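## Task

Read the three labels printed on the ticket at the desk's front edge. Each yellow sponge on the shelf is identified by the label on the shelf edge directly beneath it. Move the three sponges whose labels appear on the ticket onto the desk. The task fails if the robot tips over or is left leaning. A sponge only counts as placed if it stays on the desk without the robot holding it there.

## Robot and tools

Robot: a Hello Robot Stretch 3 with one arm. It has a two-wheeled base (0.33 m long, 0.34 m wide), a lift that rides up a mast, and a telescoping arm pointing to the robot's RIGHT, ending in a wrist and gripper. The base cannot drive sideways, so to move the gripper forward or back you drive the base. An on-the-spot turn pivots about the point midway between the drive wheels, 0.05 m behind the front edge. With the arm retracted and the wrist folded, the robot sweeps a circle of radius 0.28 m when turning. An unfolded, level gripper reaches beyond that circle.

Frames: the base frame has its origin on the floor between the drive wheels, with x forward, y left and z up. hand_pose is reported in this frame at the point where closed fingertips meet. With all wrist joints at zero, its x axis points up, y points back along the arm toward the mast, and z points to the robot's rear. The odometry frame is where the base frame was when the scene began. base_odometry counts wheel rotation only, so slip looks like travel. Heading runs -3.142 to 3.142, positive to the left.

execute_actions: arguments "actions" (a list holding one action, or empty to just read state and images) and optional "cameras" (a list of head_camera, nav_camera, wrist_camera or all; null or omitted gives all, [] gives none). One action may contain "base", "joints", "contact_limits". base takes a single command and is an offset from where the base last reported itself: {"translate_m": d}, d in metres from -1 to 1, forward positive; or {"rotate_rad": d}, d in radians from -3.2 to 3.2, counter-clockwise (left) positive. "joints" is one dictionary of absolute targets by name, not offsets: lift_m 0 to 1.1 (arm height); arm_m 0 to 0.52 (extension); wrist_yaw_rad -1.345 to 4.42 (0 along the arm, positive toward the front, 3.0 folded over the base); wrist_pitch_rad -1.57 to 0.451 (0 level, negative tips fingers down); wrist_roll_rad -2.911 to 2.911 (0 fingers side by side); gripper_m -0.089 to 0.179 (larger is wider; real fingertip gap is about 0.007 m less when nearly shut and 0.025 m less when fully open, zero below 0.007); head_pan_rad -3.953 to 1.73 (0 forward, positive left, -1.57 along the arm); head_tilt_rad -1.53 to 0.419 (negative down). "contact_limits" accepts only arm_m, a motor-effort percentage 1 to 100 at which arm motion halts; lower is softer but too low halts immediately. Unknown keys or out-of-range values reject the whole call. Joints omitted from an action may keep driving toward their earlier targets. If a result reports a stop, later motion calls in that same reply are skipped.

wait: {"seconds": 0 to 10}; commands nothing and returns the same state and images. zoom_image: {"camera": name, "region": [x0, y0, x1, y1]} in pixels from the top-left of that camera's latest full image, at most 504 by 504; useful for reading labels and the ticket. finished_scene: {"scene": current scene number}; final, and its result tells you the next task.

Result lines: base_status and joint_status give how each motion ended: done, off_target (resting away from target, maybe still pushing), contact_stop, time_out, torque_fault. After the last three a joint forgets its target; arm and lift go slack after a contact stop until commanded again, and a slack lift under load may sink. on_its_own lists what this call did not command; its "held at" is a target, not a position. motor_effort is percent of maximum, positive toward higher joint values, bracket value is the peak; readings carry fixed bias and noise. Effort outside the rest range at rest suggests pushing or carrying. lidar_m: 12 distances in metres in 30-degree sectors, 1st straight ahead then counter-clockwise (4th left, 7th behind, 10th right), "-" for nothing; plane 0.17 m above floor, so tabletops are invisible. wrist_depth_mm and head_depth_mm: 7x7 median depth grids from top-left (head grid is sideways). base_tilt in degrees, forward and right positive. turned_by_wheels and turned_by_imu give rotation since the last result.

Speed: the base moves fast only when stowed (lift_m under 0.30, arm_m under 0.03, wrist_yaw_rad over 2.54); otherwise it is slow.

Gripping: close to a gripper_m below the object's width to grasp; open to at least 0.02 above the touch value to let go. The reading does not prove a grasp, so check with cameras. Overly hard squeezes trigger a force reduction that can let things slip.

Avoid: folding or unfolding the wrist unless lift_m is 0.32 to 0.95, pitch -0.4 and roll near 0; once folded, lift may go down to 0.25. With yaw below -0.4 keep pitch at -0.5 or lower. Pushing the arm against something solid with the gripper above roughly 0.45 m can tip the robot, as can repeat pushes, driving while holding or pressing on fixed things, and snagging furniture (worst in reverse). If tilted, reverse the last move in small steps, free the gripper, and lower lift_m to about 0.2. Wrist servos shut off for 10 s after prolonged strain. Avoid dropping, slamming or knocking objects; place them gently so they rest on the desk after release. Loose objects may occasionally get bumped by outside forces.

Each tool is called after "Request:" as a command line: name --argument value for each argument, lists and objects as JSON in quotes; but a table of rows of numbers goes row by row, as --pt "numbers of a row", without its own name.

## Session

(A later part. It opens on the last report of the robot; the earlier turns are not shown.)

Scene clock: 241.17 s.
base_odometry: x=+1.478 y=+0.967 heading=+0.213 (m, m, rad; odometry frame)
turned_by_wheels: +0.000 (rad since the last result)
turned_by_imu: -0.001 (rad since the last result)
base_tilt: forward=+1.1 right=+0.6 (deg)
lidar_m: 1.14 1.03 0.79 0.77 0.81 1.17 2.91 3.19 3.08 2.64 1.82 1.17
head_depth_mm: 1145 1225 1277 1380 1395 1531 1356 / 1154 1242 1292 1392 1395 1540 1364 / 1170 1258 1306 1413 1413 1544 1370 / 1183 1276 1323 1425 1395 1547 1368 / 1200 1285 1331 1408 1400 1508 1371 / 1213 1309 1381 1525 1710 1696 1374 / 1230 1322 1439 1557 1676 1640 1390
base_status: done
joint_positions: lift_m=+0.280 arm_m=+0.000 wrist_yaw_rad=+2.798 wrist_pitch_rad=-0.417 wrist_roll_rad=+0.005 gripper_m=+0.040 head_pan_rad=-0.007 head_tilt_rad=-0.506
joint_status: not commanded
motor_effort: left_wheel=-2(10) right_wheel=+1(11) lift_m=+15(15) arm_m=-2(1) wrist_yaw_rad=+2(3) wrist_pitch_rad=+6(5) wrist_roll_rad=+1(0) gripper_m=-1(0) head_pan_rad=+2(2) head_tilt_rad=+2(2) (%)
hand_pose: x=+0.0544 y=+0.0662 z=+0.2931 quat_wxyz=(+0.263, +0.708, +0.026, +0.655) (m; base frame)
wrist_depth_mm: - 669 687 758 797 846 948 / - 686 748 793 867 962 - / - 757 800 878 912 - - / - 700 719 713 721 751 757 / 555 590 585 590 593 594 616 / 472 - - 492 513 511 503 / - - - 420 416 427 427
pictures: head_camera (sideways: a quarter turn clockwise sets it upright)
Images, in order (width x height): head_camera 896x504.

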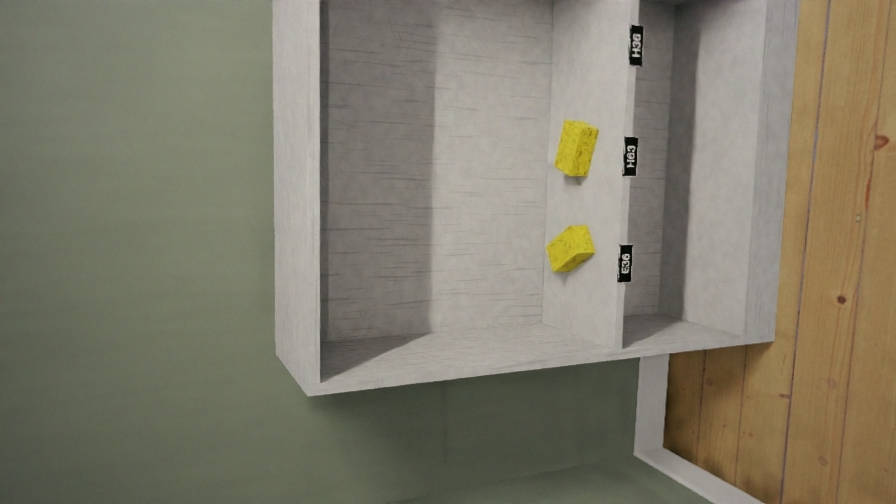

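Request:
execute_actions --actions '[{"base": {"translate_m": 0.45}}]' --cameras '[]'

Request:
execute_actions --actions '[{"base": {"rotate_rad": 1.51}, "joints": {"lift_m": 0.44, "head_pan_rad": -1.57, "head_tilt_rad": -0.85}}]' --cameras '["head_camera"]'

Scene clock: 245.13 s.
base_odometry: x=+1.918 y=+1.063 heading=+0.213 (m, m, rad; odometry frame)
turned_by_wheels: +0.000 (rad since the last result)
turned_by_imu: -0.001 (rad since the last result)
base_tilt: forward=+1.1 right=+0.6 (deg)
lidar_m: 0.90 0.71 0.76 0.74 0.78 1.12 3.18 3.62 3.10 2.36 1.29 0.78
head_depth_mm: 765 818 853 897 981 1046 910 / 771 828 866 908 993 1056 916 / 780 839 877 921 1008 1064 942 / 792 849 891 933 1021 1085 945 / 800 861 902 946 1038 1098 973 / 812 870 913 853 975 986 948 / 820 885 950 696 771 1265 1376
base_status: done
joint_positions: lift_m=+0.280 arm_m=+0.000 wrist_yaw_rad=+2.798 wrist_pitch_rad=-0.417 wrist_roll_rad=+0.005 gripper_m=+0.040 head_pan_rad=-0.007 head_tilt_rad=-0.506
joint_status: not commanded
motor_effort: left_wheel=-2(9) right_wheel=+2(11) lift_m=+15(15) arm_m=-2(1) wrist_yaw_rad=+2(3) wrist_pitch_rad=+5(6) wrist_roll_rad=+0(0) gripper_m=+0(0) head_pan_rad=+3(2) head_tilt_rad=+2(3) (%)
hand_pose: x=+0.0544 y=+0.0662 z=+0.2931 quat_wxyz=(+0.263, +0.708, +0.026, +0.655) (m; base frame)
wrist_depth_mm: - 611 674 730 758 819 821 / - 683 734 782 858 902 824 / - 732 812 857 901 928 582 / - 726 716 725 738 747 601 / 542 582 600 573 579 613 548 / 465 - - 485 515 506 508 / - - - 419 410 428 438
pictures: none
No camera images: the call's "cameras" was empty. Leave "cameras" out to get every camera's image.

Scene clock: 248.23 s.
base_odometry: x=+1.918 y=+1.063 heading=+1.723 (m, m, rad; odometry frame)
turned_by_wheels: +1.510 (rad since the last result)
turned_by_imu: +1.487 (rad since the last result)
base_tilt: forward=+1.1 right=+0.6 (deg)
lidar_m: 0.74 0.77 1.05 2.92 3.98 3.16 2.62 1.35 0.78 0.90 0.71 0.77
head_depth_mm: 746 846 977 1105 1046 1246 1135 / 759 853 984 1108 1058 1254 1142 / 772 860 992 1118 1061 1258 1150 / 777 864 998 1126 1062 1271 1155 / 783 866 1003 1138 1080 1272 1160 / 787 874 988 1081 1078 1308 1168 / 795 708 785 1245 1523 1340 1169
base_status: done
joint_positions: lift_m=+0.440 arm_m=+0.000 wrist_yaw_rad=+2.798 wrist_pitch_rad=-0.417 wrist_roll_rad=+0.005 gripper_m=+0.040 head_pan_rad=-1.563 head_tilt_rad=-0.840
joint_status: all done
motor_effort: left_wheel=-3(11) right_wheel=+2(10) lift_m=+21(21) arm_m=-1(2) wrist_yaw_rad=+3(2) wrist_pitch_rad=+6(6) wrist_roll_rad=+0(0) gripper_m=+0(0) head_pan_rad=-4(46) head_tilt_rad=-4(22) (%)
hand_pose: x=+0.0543 y=+0.0662 z=+0.4526 quat_wxyz=(+0.263, +0.708, +0.026, +0.655) (m; base frame)
wrist_depth_mm: - - - - - 799 605 / - - - - - 813 613 / - - - - - 796 613 / - 969 - - - 842 643 / 739 783 818 815 800 786 649 / 659 - 670 663 718 691 652 / 557 551 576 575 581 587 600
pictures: head_camera (sideways: a quarter turn clockwise sets it upright)
Images, in order (width x height): head_camera 896x504.

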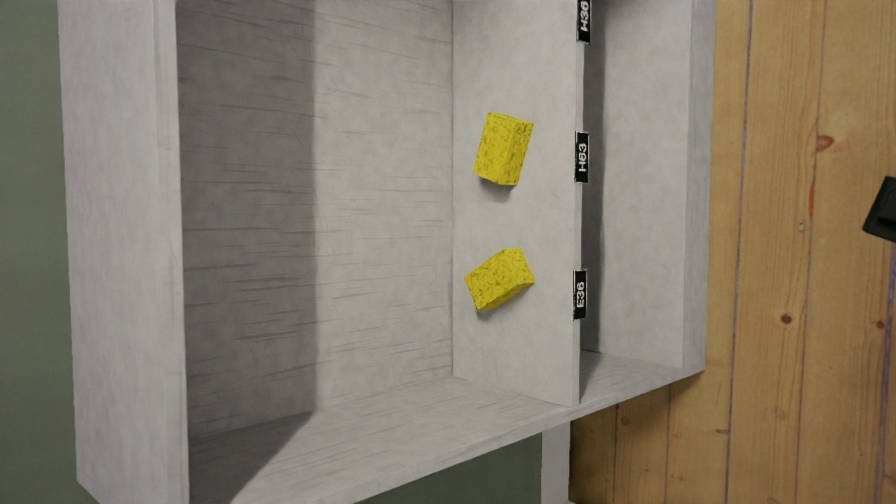

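Request:
execute_actions --actions '[{"base": {"translate_m": -0.06}, "joints": {"wrist_yaw_rad": 0.0, "gripper_m": 0.175}}]' --cameras '[]'

Request:
execute_actions --actions '[{"joints": {"wrist_pitch_rad": -0.2, "arm_m": 0.2}}]' --cameras '["head_camera", "wrist_camera"]'

Scene clock: 251.83 s.
base_odometry: x=+1.927 y=+1.003 heading=+1.723 (m, m, rad; odometry frame)
turned_by_wheels: +0.000 (rad since the last result)
turned_by_imu: +0.000 (rad since the last result)
base_tilt: forward=+1.1 right=+0.7 (deg)
lidar_m: 0.80 0.83 1.14 3.17 3.65 3.10 2.55 1.36 0.74 0.90 0.74 0.83
head_depth_mm: 746 852 981 1101 1049 1246 1136 / 758 854 989 1113 1060 1254 1144 / 771 858 993 1115 1053 1261 1191 / 779 866 1001 1133 1070 1266 1148 / 783 867 1008 1138 1065 1269 1160 / 788 875 1010 1146 1083 1282 1159 / 793 844 937 934 1476 1345 1168
base_status: done
joint_positions: lift_m=+0.440 arm_m=+0.000 wrist_yaw_rad=+0.003 wrist_pitch_rad=-0.417 wrist_roll_rad=+0.005 gripper_m=+0.175 head_pan_rad=-1.563 head_tilt_rad=-0.840
joint_status: all done
motor_effort: left_wheel=-2(9) right_wheel=+2(5) lift_m=+21(21) arm_m=-2(2) wrist_yaw_rad=-3(3) wrist_pitch_rad=+6(6) wrist_roll_rad=+0(0) gripper_m=+0(86) head_pan_rad=-4(4) head_tilt_rad=-4(4) (%)
hand_pose: x=-0.0209 y=-0.3697 z=+0.4526 quat_wxyz=(+0.690, +0.147, -0.693, -0.146) (m; base frame)
wrist_depth_mm: 441 550 560 541 571 556 413 / 397 389 403 414 440 450 390 / 463 624 690 689 680 538 428 / 503 665 739 744 757 602 798 / 750 627 652 668 674 629 819 / 668 587 598 586 585 573 694 / 556 562 576 568 602 567 600
pictures: none
No camera images: the call's "cameras" was empty. Leave "cameras" out to get every camera's image.

Scene clock: 254.53 s.
base_odometry: x=+1.927 y=+1.003 heading=+1.723 (m, m, rad; odometry frame)
turned_by_wheels: +0.000 (rad since the last result)
turned_by_imu: +0.000 (rad since the last result)
base_tilt: forward=+1.1 right=+0.6 (deg)
lidar_m: 0.80 0.83 1.14 3.17 3.65 3.09 2.56 1.36 0.74 0.90 0.74 0.83
head_depth_mm: 744 850 979 1104 1048 1246 1147 / 758 856 988 1108 1054 1269 1124 / 770 860 994 1113 1041 - 1147 / 775 864 1000 1126 1068 1265 1154 / 783 868 1007 1136 1064 1278 1159 / 788 874 1011 1140 1087 1287 1165 / 794 844 935 937 1477 1340 1166
base_status: not commanded
joint_positions: lift_m=+0.440 arm_m=+0.200 wrist_yaw_rad=+0.002 wrist_pitch_rad=-0.223 wrist_roll_rad=+0.005 gripper_m=+0.175 head_pan_rad=-1.563 head_tilt_rad=-0.840
joint_status: all done
motor_effort: left_wheel=-2(2) right_wheel=+2(2) lift_m=+21(21) arm_m=+3(3) wrist_yaw_rad=-1(2) wrist_pitch_rad=+8(6) wrist_roll_rad=+0(1) gripper_m=+1(0) head_pan_rad=-3(5) head_tilt_rad=-3(4) (%)
hand_pose: x=-0.0211 y=-0.5893 z=+0.4983 quat_wxyz=(+0.701, +0.079, -0.704, -0.079) (m; base frame)
wrist_depth_mm: 396 397 393 392 386 390 387 / 412 428 423 413 420 407 401 / 433 437 448 444 448 449 400 / 326 295 340 287 365 378 363 / 242 252 250 254 260 268 272 / 224 558 228 223 225 223 224 / 477 554 557 565 573 558 358
pictures: head_camera (sideways: a quarter turn clockwise sets it upright), wrist_camera
Images, in order (width x height): head_camera 896x504, wrist_camera 644x364.

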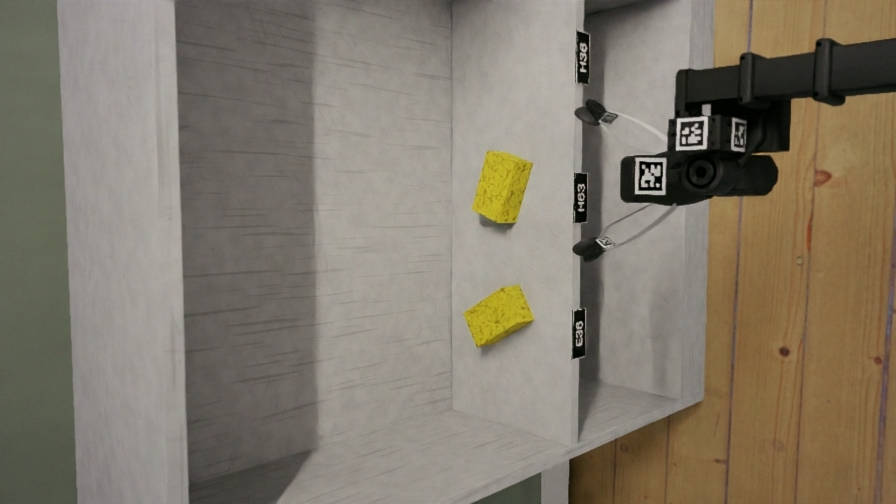

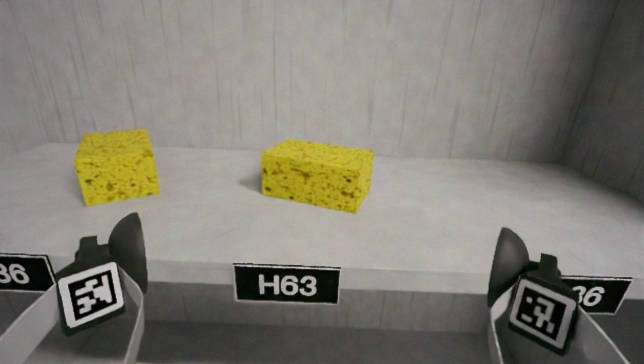

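Request:
execute_actions --actions '[{"joints": {"arm_m": 0.34, "lift_m": 0.42}}]' --cameras '["wrist_camera"]'

Scene clock: 257.50 s.
base_odometry: x=+1.927 y=+1.003 heading=+1.723 (m, m, rad; odometry frame)
turned_by_wheels: +0.000 (rad since the last result)
turned_by_imu: +0.000 (rad since the last result)
base_tilt: forward=+1.1 right=+0.6 (deg)
lidar_m: 0.80 0.83 1.14 3.16 3.63 3.10 2.56 1.36 0.74 0.90 0.74 0.83
head_depth_mm: 744 851 978 1104 1050 1247 1146 / 760 855 991 1114 1028 1253 1144 / 771 857 995 1115 1045 1261 1148 / 777 864 999 1133 1071 1269 1153 / 783 872 1006 1135 1063 1278 1159 / 788 874 1013 1143 1084 1282 1162 / 793 844 938 935 1477 1341 1168
base_status: not commanded
joint_positions: lift_m=+0.420 arm_m=+0.340 wrist_yaw_rad=+0.002 wrist_pitch_rad=-0.223 wrist_roll_rad=+0.005 gripper_m=+0.175 head_pan_rad=-1.563 head_tilt_rad=-0.840
joint_status: all done
motor_effort: left_wheel=-2(2) right_wheel=+3(2) lift_m=+15(18) arm_m=+2(5) wrist_yaw_rad=-1(2) wrist_pitch_rad=+7(8) wrist_roll_rad=+1(0) gripper_m=+0(0) head_pan_rad=-3(4) head_tilt_rad=-4(4) (%)
hand_pose: x=-0.0211 y=-0.7293 z=+0.4788 quat_wxyz=(+0.701, +0.079, -0.704, -0.079) (m; base frame)
wrist_depth_mm: 273 273 270 271 268 269 268 / 288 290 287 287 283 286 283 / 309 310 310 306 307 303 304 / 246 287 272 190 317 314 311 / 209 216 169 151 211 230 234 / - 165 167 157 167 176 180 / 131 135 139 140 142 139 146
pictures: wrist_camera
Images, in order (width x height): wrist_camera 644x364.

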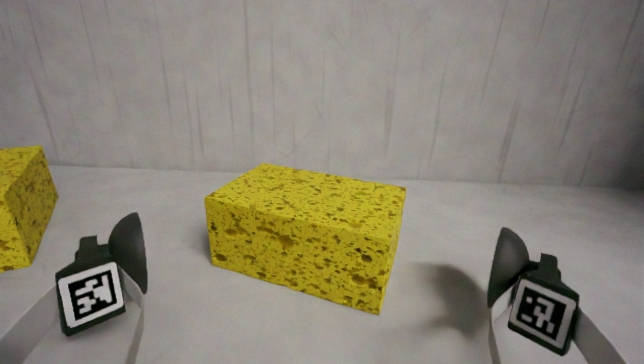

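Request:
execute_actions --actions '[{"joints": {"arm_m": 0.37}}]' --cameras '["wrist_camera"]'

Request:
execute_actions --actions '[{"joints": {"gripper_m": 0.06}}]' --cameras '["wrist_camera"]'

Scene clock: 259.33 s.
base_odometry: x=+1.927 y=+1.003 heading=+1.723 (m, m, rad; odometry frame)
turned_by_wheels: +0.000 (rad since the last result)
turned_by_imu: +0.000 (rad since the last result)
base_tilt: forward=+1.1 right=+0.6 (deg)
lidar_m: 0.80 0.83 1.14 3.18 3.62 3.09 2.56 1.36 0.74 0.90 0.74 0.83
head_depth_mm: 745 849 981 1107 1049 1239 1144 / 758 852 987 1111 1032 1253 1140 / 771 859 994 1115 - 1258 1148 / 776 862 999 1130 1072 1264 1151 / 785 869 1005 1133 1062 1271 1163 / 785 872 1014 1136 1085 1282 1164 / 793 843 935 936 1469 1335 1168
base_status: not commanded
joint_positions: lift_m=+0.420 arm_m=+0.370 wrist_yaw_rad=+0.002 wrist_pitch_rad=-0.223 wrist_roll_rad=+0.005 gripper_m=+0.175 head_pan_rad=-1.563 head_tilt_rad=-0.840
joint_status: all done
motor_effort: left_wheel=-2(2) right_wheel=+2(3) lift_m=+15(15) arm_m=+3(4) wrist_yaw_rad=-1(1) wrist_pitch_rad=+7(8) wrist_roll_rad=+0(0) gripper_m=+0(0) head_pan_rad=-4(4) head_tilt_rad=-4(4) (%)
hand_pose: x=-0.0211 y=-0.7593 z=+0.4788 quat_wxyz=(+0.701, +0.079, -0.704, -0.079) (m; base frame)
wrist_depth_mm: 245 244 245 243 243 242 240 / 260 260 261 258 258 256 256 / 277 277 278 276 274 273 274 / 281 289 290 288 290 289 290 / 207 215 137 137 158 228 231 / - 165 140 120 160 175 180 / 130 135 138 130 137 138 146
pictures: wrist_camera
Images, in order (width x height): wrist_camera 644x364.

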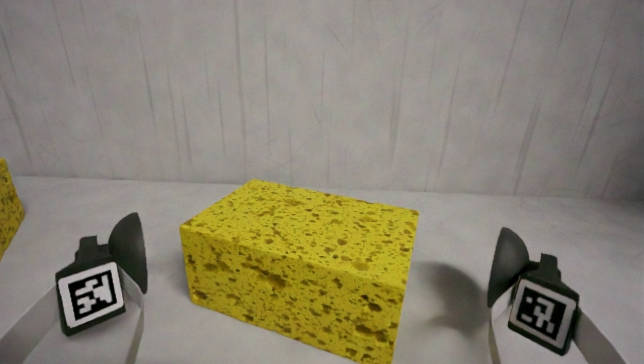

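Scene clock: 260.97 s.
base_odometry: x=+1.927 y=+1.003 heading=+1.723 (m, m, rad; odometry frame)
turned_by_wheels: +0.000 (rad since the last result)
turned_by_imu: +0.000 (rad since the last result)
base_tilt: forward=+1.1 right=+0.6 (deg)
lidar_m: 0.80 0.83 1.14 3.16 3.65 3.09 2.56 1.36 0.74 0.89 0.74 0.83
head_depth_mm: 744 852 975 1103 1051 1250 1144 / 759 855 989 1112 1032 1256 1141 / 773 859 991 1115 - 1260 1152 / 778 865 1003 1126 1071 1267 1149 / 780 869 1003 1137 1062 1278 1158 / 788 874 1015 1142 1083 1276 1165 / 790 845 938 934 1476 1334 1172
base_status: not commanded
joint_positions: lift_m=+0.420 arm_m=+0.370 wrist_yaw_rad=+0.002 wrist_pitch_rad=-0.223 wrist_roll_rad=+0.005 gripper_m=+0.061 head_pan_rad=-1.563 head_tilt_rad=-0.840
joint_status: all done
motor_effort: left_wheel=-2(2) right_wheel=+2(2) lift_m=+15(15) arm_m=+4(3) wrist_yaw_rad=-1(1) wrist_pitch_rad=+8(7) wrist_roll_rad=+1(1) gripper_m=-19(94) head_pan_rad=-3(4) head_tilt_rad=-3(5) (%)
hand_pose: x=-0.0211 y=-0.7593 z=+0.4788 quat_wxyz=(+0.701, +0.079, -0.704, -0.079) (m; base frame)
wrist_depth_mm: 245 247 244 243 241 241 240 / 257 260 260 256 259 256 256 / 277 278 279 275 277 273 270 / 281 288 284 286 292 290 289 / 208 213 140 136 138 230 233 / 163 173 144 127 116 177 178 / 139 136 139 135 127 140 145
pictures: wrist_camera
Images, in order (width x height): wrist_camera 644x364.

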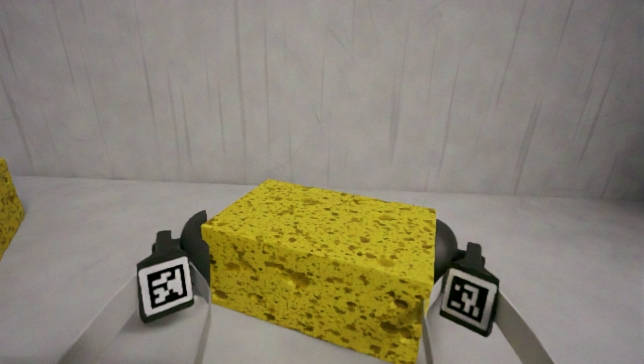

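Request:
execute_actions --actions '[{"joints": {"lift_m": 0.45}}]' --cameras '["wrist_camera"]'

Scene clock: 262.80 s.
base_odometry: x=+1.927 y=+1.003 heading=+1.723 (m, m, rad; odometry frame)
turned_by_wheels: +0.000 (rad since the last result)
turned_by_imu: +0.000 (rad since the last result)
base_tilt: forward=+1.1 right=+0.6 (deg)
lidar_m: 0.80 0.83 1.14 3.17 3.67 3.08 2.56 1.36 0.74 0.90 0.74 0.83
head_depth_mm: 745 849 980 1107 1047 1248 1158 / 758 857 988 1112 1057 1249 1142 / 770 861 992 1119 1188 1260 1149 / 776 861 997 1132 1073 1266 1154 / 781 870 1004 1136 1064 1272 1160 / 786 876 1011 1142 1081 1278 1164 / 793 843 933 935 1477 1339 1168
base_status: not commanded
joint_positions: lift_m=+0.450 arm_m=+0.370 wrist_yaw_rad=+0.002 wrist_pitch_rad=-0.223 wrist_roll_rad=+0.005 gripper_m=+0.061 head_pan_rad=-1.563 head_tilt_rad=-0.840
joint_status: all done
motor_effort: left_wheel=-2(2) right_wheel=+2(2) lift_m=+21(24) arm_m=+4(4) wrist_yaw_rad=-1(1) wrist_pitch_rad=+7(7) wrist_roll_rad=+0(0) gripper_m=-20(19) head_pan_rad=-4(4) head_tilt_rad=-4(4) (%)
hand_pose: x=-0.0211 y=-0.7593 z=+0.5084 quat_wxyz=(+0.701, +0.079, -0.704, -0.079) (m; base frame)
wrist_depth_mm: 246 244 245 244 243 242 241 / 260 260 259 259 256 255 256 / 277 276 276 276 277 275 274 / 299 296 291 289 298 290 290 / 258 265 140 136 139 285 291 / 203 213 144 127 116 220 225 / 172 170 172 140 126 178 181
pictures: wrist_camera
Images, in order (width x height): wrist_camera 644x364.

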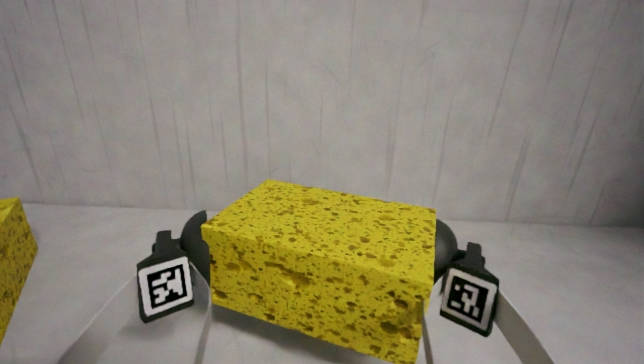

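Request:
execute_actions --actions '[{"joints": {"arm_m": 0.0, "head_pan_rad": 0.0, "head_tilt_rad": -0.4}}]' --cameras '[]'

Request:
execute_actions --actions '[{"base": {"rotate_rad": 1.74}, "joints": {"wrist_pitch_rad": -0.4, "wrist_yaw_rad": 2.65, "lift_m": 0.4}}]' --cameras '["head_camera", "wrist_camera"]'

Scene clock: 267.50 s.
base_odometry: x=+1.927 y=+1.003 heading=+1.723 (m, m, rad; odometry frame)
turned_by_wheels: +0.000 (rad since the last result)
turned_by_imu: +0.000 (rad since the last result)
base_tilt: forward=+1.1 right=+0.6 (deg)
lidar_m: 0.80 0.83 1.14 3.18 3.64 3.09 2.56 1.36 0.74 0.90 0.74 0.83
head_depth_mm: 647 684 726 774 827 891 962 / 650 690 733 777 835 897 974 / 656 693 737 786 841 907 983 / 661 699 744 794 851 914 994 / 665 705 749 800 859 922 1001 / 669 709 755 806 866 932 1015 / 675 715 761 815 874 940 1024
base_status: not commanded
joint_positions: lift_m=+0.450 arm_m=+0.000 wrist_yaw_rad=+0.001 wrist_pitch_rad=-0.223 wrist_roll_rad=+0.005 gripper_m=+0.061 head_pan_rad=-0.007 head_tilt_rad=-0.409
joint_status: all done
motor_effort: left_wheel=-2(2) right_wheel=+2(2) lift_m=+21(21) arm_m=-2(3) wrist_yaw_rad=-1(1) wrist_pitch_rad=+8(8) wrist_roll_rad=+1(1) gripper_m=-19(19) head_pan_rad=+3(43) head_tilt_rad=+3(23) (%)
hand_pose: x=-0.0212 y=-0.3898 z=+0.5084 quat_wxyz=(+0.701, +0.079, -0.704, -0.079) (m; base frame)
wrist_depth_mm: 439 568 565 569 567 566 412 / 452 601 593 600 611 594 408 / 454 536 547 629 619 567 420 / 426 430 406 405 425 439 440 / 499 629 139 136 139 590 776 / 524 603 144 126 116 529 809 / 652 561 579 140 126 574 725
pictures: none
No camera images: the call's "cameras" was empty. Leave "cameras" out to get every camera's image.

Scene clock: 271.20 s.
base_odometry: x=+1.927 y=+1.003 heading=-2.820 (m, m, rad; odometry frame)
turned_by_wheels: +1.740 (rad since the last result)
turned_by_imu: +1.715 (rad since the last result)
base_tilt: forward=+1.1 right=+0.6 (deg)
lidar_m: 3.35 3.61 2.98 1.57 1.17 0.74 0.90 0.74 0.81 0.80 0.89 1.41
head_depth_mm: 3157 3336 3509 3663 2504 1867 1476 / 3253 3389 3546 3650 2504 1861 1484 / 3343 3477 3660 3804 2526 1867 1478 / 3385 3601 3785 3976 2510 1869 1483 / 3476 3623 3828 3638 2551 1885 1491 / 3560 3759 - - 2545 1885 1488 / 3682 3883 - - 2539 1890 1497
base_status: done
joint_positions: lift_m=+0.400 arm_m=+0.000 wrist_yaw_rad=+2.647 wrist_pitch_rad=-0.416 wrist_roll_rad=+0.005 gripper_m=+0.061 head_pan_rad=-0.007 head_tilt_rad=-0.409
joint_status: all done
motor_effort: left_wheel=-2(9) right_wheel=+3(8) lift_m=+15(17) arm_m=-2(3) wrist_yaw_rad=+3(6) wrist_pitch_rad=+6(4) wrist_roll_rad=+0(0) gripper_m=-19(19) head_pan_rad=+2(2) head_tilt_rad=+2(3) (%)
hand_pose: x=+0.0853 y=+0.0525 z=+0.4132 quat_wxyz=(+0.311, +0.708, -0.028, +0.633) (m; base frame)
wrist_depth_mm: - - - - - - - / - - - - - - - / - - - - - - - / 881 866 928 895 952 - - / 753 736 139 136 139 787 774 / - 630 143 127 116 653 657 / - 530 530 141 126 552 553
pictures: head_camera (sideways: a quarter turn clockwise sets it upright), wrist_camera
Images, in order (width x height): head_camera 896x504, wrist_camera 644x364.

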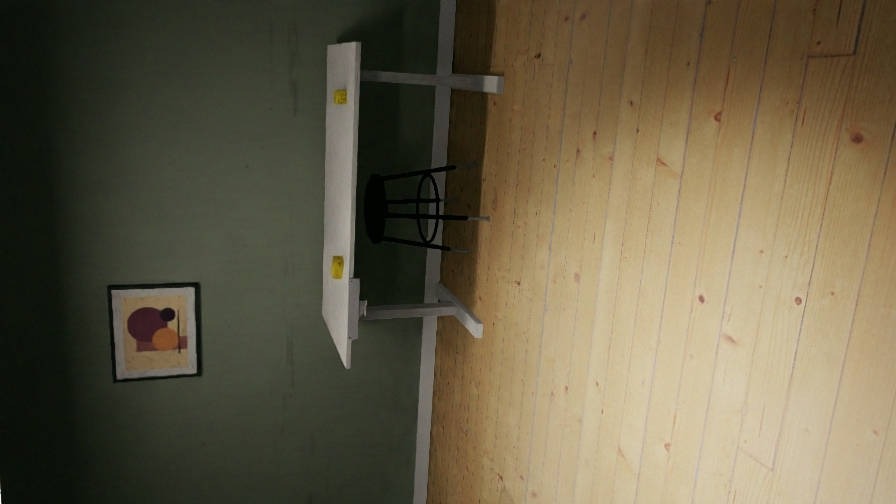

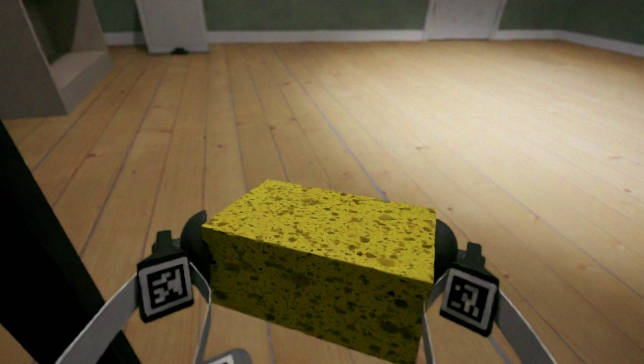

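Request:
execute_actions --actions '[{"joints": {"lift_m": 0.28}}]' --cameras '[]'

Request:
execute_actions --actions '[{"base": {"translate_m": 1.0}}]' --cameras '[]'

Request:
execute_actions --actions '[{"base": {"translate_m": 1.0}, "joints": {"head_tilt_rad": -0.55}}]' --cameras '["head_camera", "wrist_camera"]'

Scene clock: 273.93 s.
base_odometry: x=+1.927 y=+1.003 heading=-2.820 (m, m, rad; odometry frame)
turned_by_wheels: +0.000 (rad since the last result)
turned_by_imu: +0.000 (rad since the last result)
base_tilt: forward=+1.0 right=+0.6 (deg)
lidar_m: 3.36 3.60 2.98 1.57 1.18 0.74 0.90 0.74 0.81 0.80 0.89 1.41
head_depth_mm: 3186 3339 3509 3584 2490 1857 1472 / 3208 3412 3570 3646 2493 1860 1483 / 3287 3542 3654 3829 2505 1878 1478 / 3377 3606 3741 3924 2535 1870 1486 / 3485 3662 3829 3684 2542 1886 1493 / 3567 3791 - - 2584 1881 1495 / 3668 3902 - - 2576 1895 1502
base_status: not commanded
joint_positions: lift_m=+0.280 arm_m=+0.000 wrist_yaw_rad=+2.647 wrist_pitch_rad=-0.418 wrist_roll_rad=+0.005 gripper_m=+0.061 head_pan_rad=-0.007 head_tilt_rad=-0.409
joint_status: all done
motor_effort: left_wheel=-2(2) right_wheel=+3(3) lift_m=+15(16) arm_m=-2(3) wrist_yaw_rad=+3(3) wrist_pitch_rad=+6(6) wrist_roll_rad=+0(0) gripper_m=-19(20) head_pan_rad=+3(3) head_tilt_rad=+3(4) (%)
hand_pose: x=+0.0852 y=+0.0524 z=+0.2930 quat_wxyz=(+0.312, +0.708, -0.028, +0.633) (m; base frame)
wrist_depth_mm: - - - - - - - / - - - - - - - / 884 920 895 950 - - - / 685 717 726 721 740 751 772 / 585 575 139 136 139 608 616 / - 490 143 126 116 498 494 / - - 399 141 126 421 428
pictures: none
No camera images: the call's "cameras" was empty. Leave "cameras" out to get every camera's image.

Scene clock: 278.93 s.
base_odometry: x=+0.978 y=+0.688 heading=-2.821 (m, m, rad; odometry frame)
turned_by_wheels: +0.000 (rad since the last result)
turned_by_imu: -0.001 (rad since the last result)
base_tilt: forward=+1.1 right=+0.6 (deg)
lidar_m: 2.37 3.15 2.81 2.61 2.05 1.65 1.71 1.20 0.98 0.98 1.08 1.71
head_depth_mm: 2347 2459 2571 2756 2436 1864 1476 / 2397 2524 2629 2863 2519 1861 1480 / 2435 2572 2717 2430 2530 1864 1483 / 2503 2653 2784 2451 2424 1871 1483 / 2576 2707 2864 3048 2570 1875 1492 / 2617 2773 2951 3198 2534 1890 1497 / 2694 2858 3066 3265 2573 1897 1501
base_status: done
joint_positions: lift_m=+0.280 arm_m=+0.000 wrist_yaw_rad=+2.648 wrist_pitch_rad=-0.418 wrist_roll_rad=+0.005 gripper_m=+0.061 head_pan_rad=-0.007 head_tilt_rad=-0.408
joint_status: not commanded
motor_effort: left_wheel=-2(9) right_wheel=+2(11) lift_m=+15(15) arm_m=-1(2) wrist_yaw_rad=+3(3) wrist_pitch_rad=+6(6) wrist_roll_rad=+1(0) gripper_m=-19(19) head_pan_rad=+3(3) head_tilt_rad=+2(3) (%)
hand_pose: x=+0.0851 y=+0.0524 z=+0.2929 quat_wxyz=(+0.312, +0.708, -0.027, +0.633) (m; base frame)
wrist_depth_mm: - - - - - - - / - - - - - - - / 890 895 906 967 - - - / 681 688 701 726 720 738 781 / 589 578 140 137 138 607 601 / - 492 143 127 116 508 500 / - - 401 141 126 421 435
pictures: none
No camera images: the call's "cameras" was empty. Leave "cameras" out to get every camera's image.

Scene clock: 284.03 s.
base_odometry: x=+0.029 y=+0.372 heading=-2.821 (m, m, rad; odometry frame)
turned_by_wheels: +0.000 (rad since the last result)
turned_by_imu: -0.001 (rad since the last result)
base_tilt: forward=+1.0 right=+0.6 (deg)
lidar_m: 1.16 1.63 2.62 2.59 2.89 2.82 2.62 1.41 1.16 1.15 1.28 1.42
head_depth_mm: 1483 1598 1690 1237 2000 1601 1326 / 1518 1639 1737 1311 2037 1612 1327 / 1548 1674 1777 1327 1958 1613 1332 / 1584 1717 1823 1342 1918 1570 1337 / 1616 1749 1851 1419 2073 1625 1339 / 1646 1808 1903 1358 1931 1643 1339 / 1679 1848 2003 1449 2111 1648 1348
base_status: done
joint_positions: lift_m=+0.280 arm_m=+0.000 wrist_yaw_rad=+2.648 wrist_pitch_rad=-0.418 wrist_roll_rad=+0.005 gripper_m=+0.061 head_pan_rad=-0.007 head_tilt_rad=-0.544
joint_status: all done
motor_effort: left_wheel=-2(10) right_wheel=+2(11) lift_m=+15(15) arm_m=-3(2) wrist_yaw_rad=+3(2) wrist_pitch_rad=+6(6) wrist_roll_rad=+0(0) gripper_m=-19(19) head_pan_rad=+4(3) head_tilt_rad=-3(14) (%)
hand_pose: x=+0.0851 y=+0.0524 z=+0.2929 quat_wxyz=(+0.312, +0.708, -0.027, +0.633) (m; base frame)
wrist_depth_mm: - - - - - - - / - - - - - - - / 910 942 897 952 - - - / 681 704 704 716 740 773 773 / 571 564 140 136 139 605 620 / - 488 143 127 116 504 502 / - - - 141 126 418 437
pictures: head_camera (sideways: a quarter turn clockwise sets it upright), wrist_camera
Images, in order (width x height): head_camera 896x504, wrist_camera 644x364.

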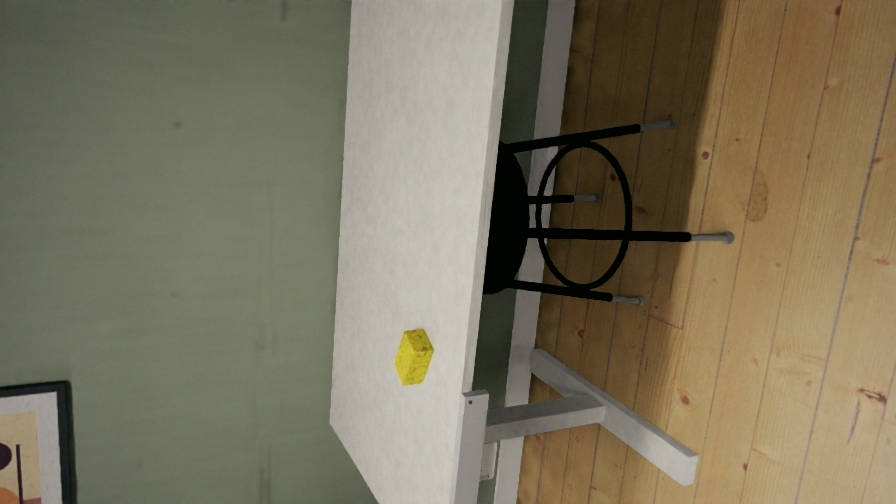

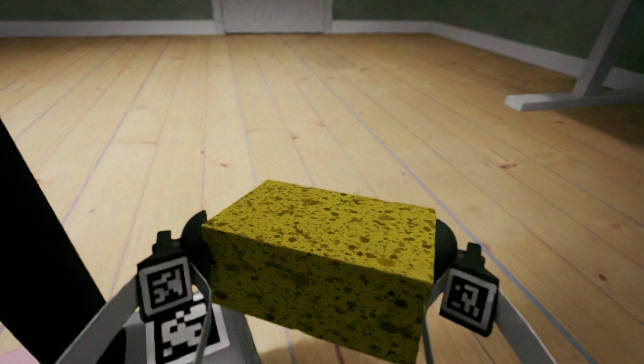

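Request:
execute_actions --actions '[{"base": {"translate_m": 0.49}}]' --cameras '[]'

Request:
execute_actions --actions '[{"base": {"rotate_rad": 1.4}, "joints": {"lift_m": 0.72, "head_pan_rad": -1.57, "head_tilt_rad": -0.85}}]' --cameras '["head_camera"]'

Scene clock: 288.07 s.
base_odometry: x=-0.436 y=+0.218 heading=-2.821 (m, m, rad; odometry frame)
turned_by_wheels: +0.000 (rad since the last result)
turned_by_imu: -0.001 (rad since the last result)
base_tilt: forward=+1.1 right=+0.6 (deg)
lidar_m: 0.67 1.18 2.37 2.51 2.80 3.25 2.97 1.51 1.25 1.24 1.37 1.00
head_depth_mm: 1081 1163 1263 1235 902 733 1317 / 1109 1192 1297 1247 907 738 1294 / 1131 1225 1328 1259 911 763 1330 / 1156 1252 1366 1265 915 793 1275 / 1183 1285 1404 1279 923 1235 1338 / 1218 1317 1440 1287 894 1498 1352 / 1236 1351 1484 1293 915 1449 1348
base_status: done
joint_positions: lift_m=+0.280 arm_m=+0.000 wrist_yaw_rad=+2.648 wrist_pitch_rad=-0.418 wrist_roll_rad=+0.005 gripper_m=+0.061 head_pan_rad=-0.007 head_tilt_rad=-0.544
joint_status: not commanded
motor_effort: left_wheel=-2(10) right_wheel=+2(11) lift_m=+15(15) arm_m=-3(2) wrist_yaw_rad=+3(3) wrist_pitch_rad=+6(6) wrist_roll_rad=+0(0) gripper_m=-19(19) head_pan_rad=+3(3) head_tilt_rad=-3(2) (%)
hand_pose: x=+0.0851 y=+0.0524 z=+0.2928 quat_wxyz=(+0.312, +0.708, -0.027, +0.633) (m; base frame)
wrist_depth_mm: - - - - - - - / - - - - - - - / 906 932 928 970 949 - - / 692 704 695 709 738 780 756 / 588 561 139 136 139 596 602 / - 491 143 126 116 492 498 / - - - 140 126 421 433
pictures: none
No camera images: the call's "cameras" was empty. Leave "cameras" out to get every camera's image.

Scene clock: 292.90 s.
base_odometry: x=-0.436 y=+0.218 heading=-1.421 (m, m, rad; odometry frame)
turned_by_wheels: +1.400 (rad since the last result)
turned_by_imu: +1.378 (rad since the last result)
base_tilt: forward=+1.1 right=+0.7 (deg)
lidar_m: 2.52 2.64 3.26 3.13 1.74 1.28 1.24 1.28 1.00 0.68 0.67 1.93
head_depth_mm: 1144 1233 979 787 1513 1299 - / 1152 1249 987 795 1518 1301 - / 1166 1266 997 801 1486 1338 - / 1166 1273 1007 831 1538 1329 1119 / 1179 1286 1022 836 1510 1299 1160 / 1181 1299 1030 842 1513 1333 1166 / 1191 1306 1034 849 1561 1339 1169
base_status: done
joint_positions: lift_m=+0.720 arm_m=+0.000 wrist_yaw_rad=+2.648 wrist_pitch_rad=-0.419 wrist_roll_rad=+0.005 gripper_m=+0.061 head_pan_rad=-1.563 head_tilt_rad=-0.840
joint_status: all done
motor_effort: left_wheel=-2(12) right_wheel=+2(10) lift_m=+21(21) arm_m=-2(2) wrist_yaw_rad=+3(3) wrist_pitch_rad=+7(6) wrist_roll_rad=+1(1) gripper_m=-19(19) head_pan_rad=-5(46) head_tilt_rad=-4(20) (%)
hand_pose: x=+0.0850 y=+0.0523 z=+0.7323 quat_wxyz=(+0.312, +0.708, -0.027, +0.633) (m; base frame)
wrist_depth_mm: - - - - - - - / - - - - - - - / - - - - - - - / - - - - - - - / - - 140 136 138 - - / - - 144 126 116 - - / - 865 812 140 126 868 892
pictures: head_camera (sideways: a quarter turn clockwise sets it upright)
Images, in order (width x height): head_camera 896x504.

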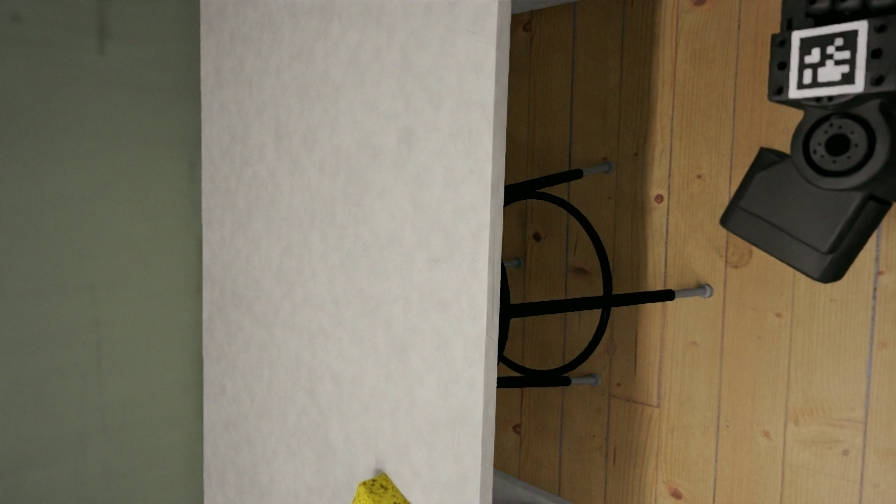

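Same geometry as before, with clear desk space. Unfolding and placing.

Request:
execute_actions --actions '[{"joints": {"wrist_yaw_rad": 0.0}}]' --cameras '[]'

Request:
execute_actions --actions '[{"joints": {"wrist_pitch_rad": -0.2, "arm_m": 0.38}}]' --cameras '["head_camera", "wrist_camera"]'

Scene clock: 295.87 s.
base_odometry: x=-0.436 y=+0.218 heading=-1.421 (m, m, rad; odometry frame)
turned_by_wheels: +0.000 (rad since the last result)
turned_by_imu: +0.000 (rad since the last result)
base_tilt: forward=+1.1 right=+0.6 (deg)
lidar_m: 2.52 2.64 3.26 3.13 1.75 1.28 1.24 1.28 1.00 0.68 0.67 1.93
head_depth_mm: 1146 1236 977 789 1502 1295 - / 1153 1250 991 796 1517 1278 - / 1158 1263 998 800 1308 598 - / 1166 1276 1009 831 1538 1313 1155 / 1172 1286 1018 839 1515 1295 1162 / 1188 1295 1029 843 1516 1331 1165 / 1186 1304 1039 851 1562 1343 1173
base_status: not commanded
joint_positions: lift_m=+0.720 arm_m=+0.000 wrist_yaw_rad=+0.003 wrist_pitch_rad=-0.419 wrist_roll_rad=+0.005 gripper_m=+0.061 head_pan_rad=-1.563 head_tilt_rad=-0.840
joint_status: all done
motor_effort: left_wheel=-2(2) right_wheel=+2(2) lift_m=+21(21) arm_m=-2(2) wrist_yaw_rad=-2(3) wrist_pitch_rad=+6(6) wrist_roll_rad=+0(0) gripper_m=-19(19) head_pan_rad=-4(4) head_tilt_rad=-3(2) (%)
hand_pose: x=-0.0209 y=-0.3695 z=+0.7323 quat_wxyz=(+0.690, +0.148, -0.693, -0.147) (m; base frame)
wrist_depth_mm: 742 807 804 878 938 884 971 / 421 429 437 457 478 492 426 / 764 339 345 333 335 327 330 / - - 558 611 - - - / - - 140 136 138 - - / 923 - 144 127 116 - - / 834 855 825 141 126 835 873
pictures: none
No camera images: the call's "cameras" was empty. Leave "cameras" out to get every camera's image.

Scene clock: 299.87 s.
base_odometry: x=-0.436 y=+0.218 heading=-1.421 (m, m, rad; odometry frame)
turned_by_wheels: +0.000 (rad since the last result)
turned_by_imu: +0.000 (rad since the last result)
base_tilt: forward=+1.1 right=+0.7 (deg)
lidar_m: 2.52 2.63 3.27 3.13 1.75 1.28 1.24 1.29 1.00 0.68 0.67 1.93
head_depth_mm: 1142 1232 997 810 - 1297 1139 / 1150 1250 1029 753 1517 1301 1142 / 1158 1260 1042 768 1492 1309 1150 / 1170 1277 1010 830 1534 1315 1154 / 1173 1286 1017 837 1511 1301 1167 / 1185 1292 1027 842 1515 1325 1166 / 1197 1309 1038 849 1560 1341 1169
base_status: not commanded
joint_positions: lift_m=+0.720 arm_m=+0.380 wrist_yaw_rad=+0.001 wrist_pitch_rad=-0.224 wrist_roll_rad=+0.005 gripper_m=+0.061 head_pan_rad=-1.563 head_tilt_rad=-0.840
joint_status: all done
motor_effort: left_wheel=-2(2) right_wheel=+2(2) lift_m=+21(21) arm_m=+3(3) wrist_yaw_rad=+0(2) wrist_pitch_rad=+8(8) wrist_roll_rad=+1(0) gripper_m=-19(20) head_pan_rad=-4(4) head_tilt_rad=-4(3) (%)
hand_pose: x=-0.0211 y=-0.7692 z=+0.7780 quat_wxyz=(+0.701, +0.080, -0.704, -0.079) (m; base frame)
wrist_depth_mm: 651 644 647 629 638 627 618 / 691 689 707 663 654 655 657 / 544 584 594 627 664 700 692 / 353 366 372 382 396 404 424 / 257 265 140 136 138 284 290 / 204 215 143 126 116 224 227 / 176 171 174 140 126 179 183
pictures: head_camera (sideways: a quarter turn clockwise sets it upright), wrist_camera
Images, in order (width x height): head_camera 896x504, wrist_camera 644x364.

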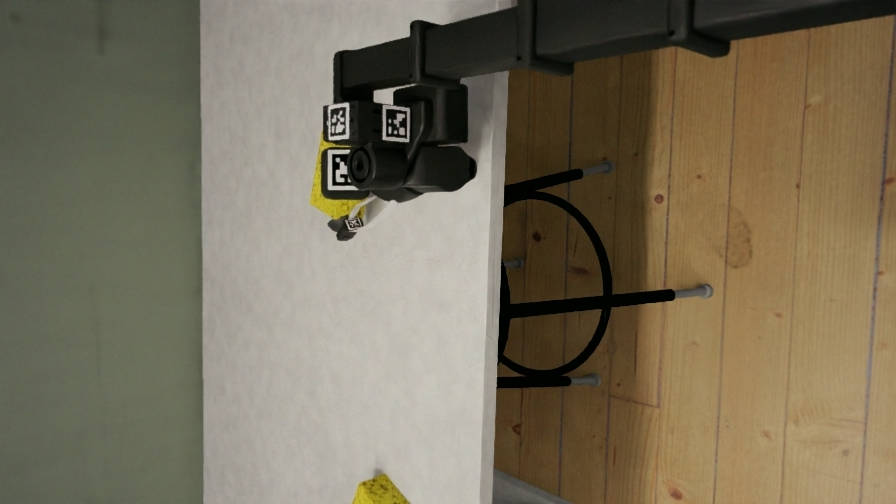

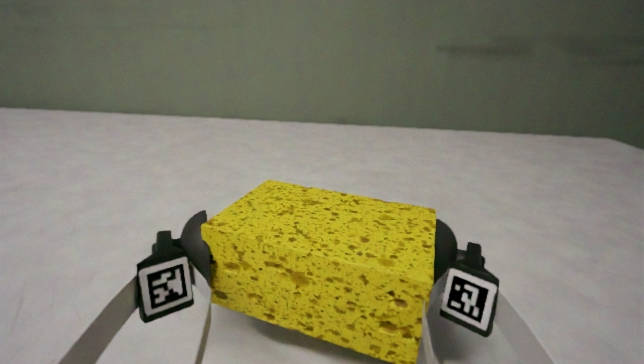

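Request:
execute_actions --actions '[{"joints": {"lift_m": 0.692}}]' --cameras '[]'

Request:
execute_actions --actions '[{"joints": {"gripper_m": 0.17}}]' --cameras '["wrist_camera"]'

Request:
execute_actions --actions '[{"joints": {"arm_m": 0.1, "lift_m": 0.71, "head_tilt_rad": -0.6}}]' --cameras '["nav_camera", "wrist_camera"]'

Scene clock: 301.50 s.
base_odometry: x=-0.436 y=+0.218 heading=-1.421 (m, m, rad; odometry frame)
turned_by_wheels: +0.000 (rad since the last result)
turned_by_imu: +0.000 (rad since the last result)
base_tilt: forward=+1.1 right=+0.7 (deg)
lidar_m: 2.52 2.63 3.27 3.13 1.75 1.28 1.24 1.29 1.00 0.68 0.67 1.92
head_depth_mm: 1146 1235 981 808 - - 1123 / 1151 1255 1024 - 1512 1301 1142 / 1160 1261 1037 767 1486 1307 1147 / 1166 1275 1010 828 1527 1315 1152 / 1176 1294 1018 837 1512 1301 1156 / 1188 1297 1029 842 1507 1334 1162 / 1189 1308 1042 851 1564 1341 1172
base_status: not commanded
joint_positions: lift_m=+0.692 arm_m=+0.380 wrist_yaw_rad=+0.001 wrist_pitch_rad=-0.224 wrist_roll_rad=+0.005 gripper_m=+0.061 head_pan_rad=-1.563 head_tilt_rad=-0.840
joint_status: all done
motor_effort: left_wheel=-2(2) right_wheel=+2(2) lift_m=+15(17) arm_m=+3(3) wrist_yaw_rad=-1(0) wrist_pitch_rad=+8(8) wrist_roll_rad=+0(0) gripper_m=-19(19) head_pan_rad=-4(4) head_tilt_rad=-3(3) (%)
hand_pose: x=-0.0211 y=-0.7692 z=+0.7504 quat_wxyz=(+0.701, +0.080, -0.704, -0.079) (m; base frame)
wrist_depth_mm: 647 640 643 662 626 618 609 / 697 698 684 676 658 650 648 / 454 468 480 516 536 566 602 / 288 296 303 315 324 333 344 / 213 219 140 136 139 235 240 / 167 177 143 126 116 183 185 / 144 140 143 134 126 147 149
pictures: none
No camera images: the call's "cameras" was empty. Leave "cameras" out to get every camera's image.

Scene clock: 303.10 s.
base_odometry: x=-0.436 y=+0.218 heading=-1.421 (m, m, rad; odometry frame)
turned_by_wheels: +0.000 (rad since the last result)
turned_by_imu: +0.000 (rad since the last result)
base_tilt: forward=+1.1 right=+0.7 (deg)
lidar_m: 2.52 2.63 3.26 3.12 1.74 1.28 1.24 1.29 1.00 0.68 0.67 1.93
head_depth_mm: 1140 1225 981 811 - - 1121 / 1150 1246 1021 - 1509 1301 1145 / 1155 1257 1032 768 1489 1309 1144 / 1163 1274 1028 826 1532 1321 1154 / 1173 1287 1017 836 1511 1301 1161 / 1186 1297 1026 843 1510 1333 1166 / 1195 1307 1036 849 1560 1340 1174
base_status: not commanded
joint_positions: lift_m=+0.692 arm_m=+0.380 wrist_yaw_rad=+0.001 wrist_pitch_rad=-0.224 wrist_roll_rad=+0.005 gripper_m=+0.170 head_pan_rad=-1.563 head_tilt_rad=-0.840
joint_status: all done
motor_effort: left_wheel=-2(2) right_wheel=+2(2) lift_m=+15(15) arm_m=+4(3) wrist_yaw_rad=-1(1) wrist_pitch_rad=+8(8) wrist_roll_rad=+0(0) gripper_m=+0(86) head_pan_rad=-4(4) head_tilt_rad=-4(3) (%)
hand_pose: x=-0.0211 y=-0.7692 z=+0.7504 quat_wxyz=(+0.701, +0.080, -0.704, -0.079) (m; base frame)
wrist_depth_mm: 656 635 641 632 624 622 609 / 679 673 672 675 665 663 641 / 454 463 485 519 553 561 596 / 290 295 306 310 326 337 342 / 211 226 150 144 156 248 240 / - 164 147 128 121 181 185 / 134 141 142 136 129 145 150
pictures: wrist_camera
Images, in order (width x height): wrist_camera 644x364.

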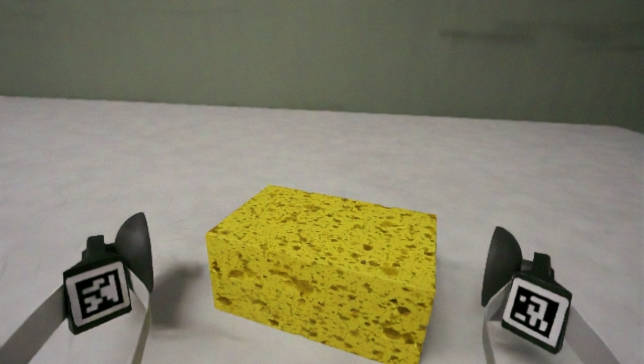

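Scene clock: 306.40 s.
base_odometry: x=-0.436 y=+0.218 heading=-1.421 (m, m, rad; odometry frame)
turned_by_wheels: +0.000 (rad since the last result)
turned_by_imu: +0.000 (rad since the last result)
base_tilt: forward=+1.1 right=+0.6 (deg)
lidar_m: 2.51 2.64 3.25 3.11 1.74 1.28 1.24 1.29 1.00 0.68 0.67 1.93
head_depth_mm: 1105 1202 1324 1098 832 1400 1332 / 1113 1219 1333 1104 836 1434 - / 1126 1225 1352 1116 840 1190 - / 1130 1232 1363 1122 846 1419 1255 / 1143 1242 1375 1130 849 1416 1255 / 1150 1255 1377 1136 855 1423 1289 / 1158 1270 1396 1147 862 1507 1302
base_status: not commanded
joint_positions: lift_m=+0.710 arm_m=+0.100 wrist_yaw_rad=+0.001 wrist_pitch_rad=-0.223 wrist_roll_rad=+0.005 gripper_m=+0.170 head_pan_rad=-1.563 head_tilt_rad=-0.606
joint_status: all done
motor_effort: left_wheel=-2(2) right_wheel=+2(2) lift_m=+21(18) arm_m=-2(2) wrist_yaw_rad=+0(1) wrist_pitch_rad=+7(8) wrist_roll_rad=+0(0) gripper_m=+0(0) head_pan_rad=-3(4) head_tilt_rad=+2(17) (%)
hand_pose: x=-0.0212 y=-0.4898 z=+0.7683 quat_wxyz=(+0.701, +0.079, -0.704, -0.079) (m; base frame)
wrist_depth_mm: 886 891 872 887 873 827 857 / 949 960 958 897 927 917 898 / 524 537 561 419 626 646 933 / 334 345 353 362 375 383 365 / 256 261 256 260 267 287 276 / 812 465 465 - - - 236 / 880 935 994 951 - 933 -
pictures: nav_camera (sideways: a quarter turn counterclockwise sets it upright), wrist_camera
Images, in order (width x height): nav_camera 672x504, wrist_camera 644x364.

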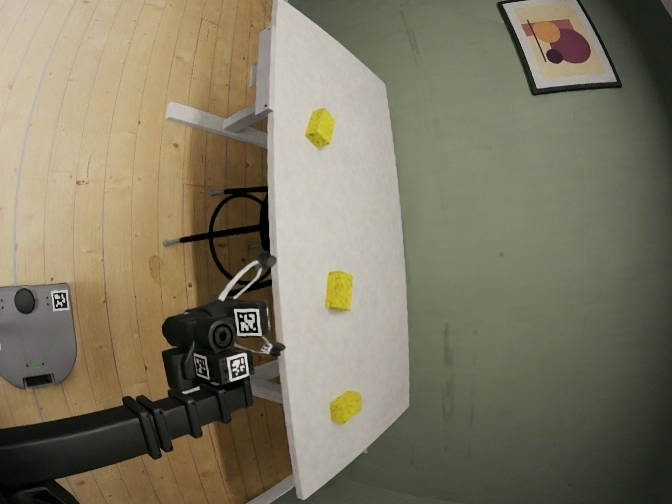

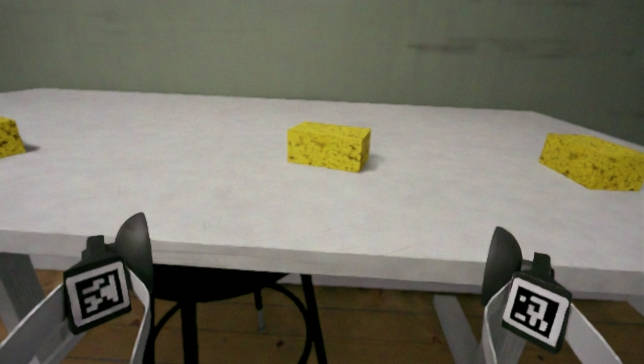

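All three sponges are on the desk.

Request:
finished_scene --scene 2

The scene is finished: the task was done.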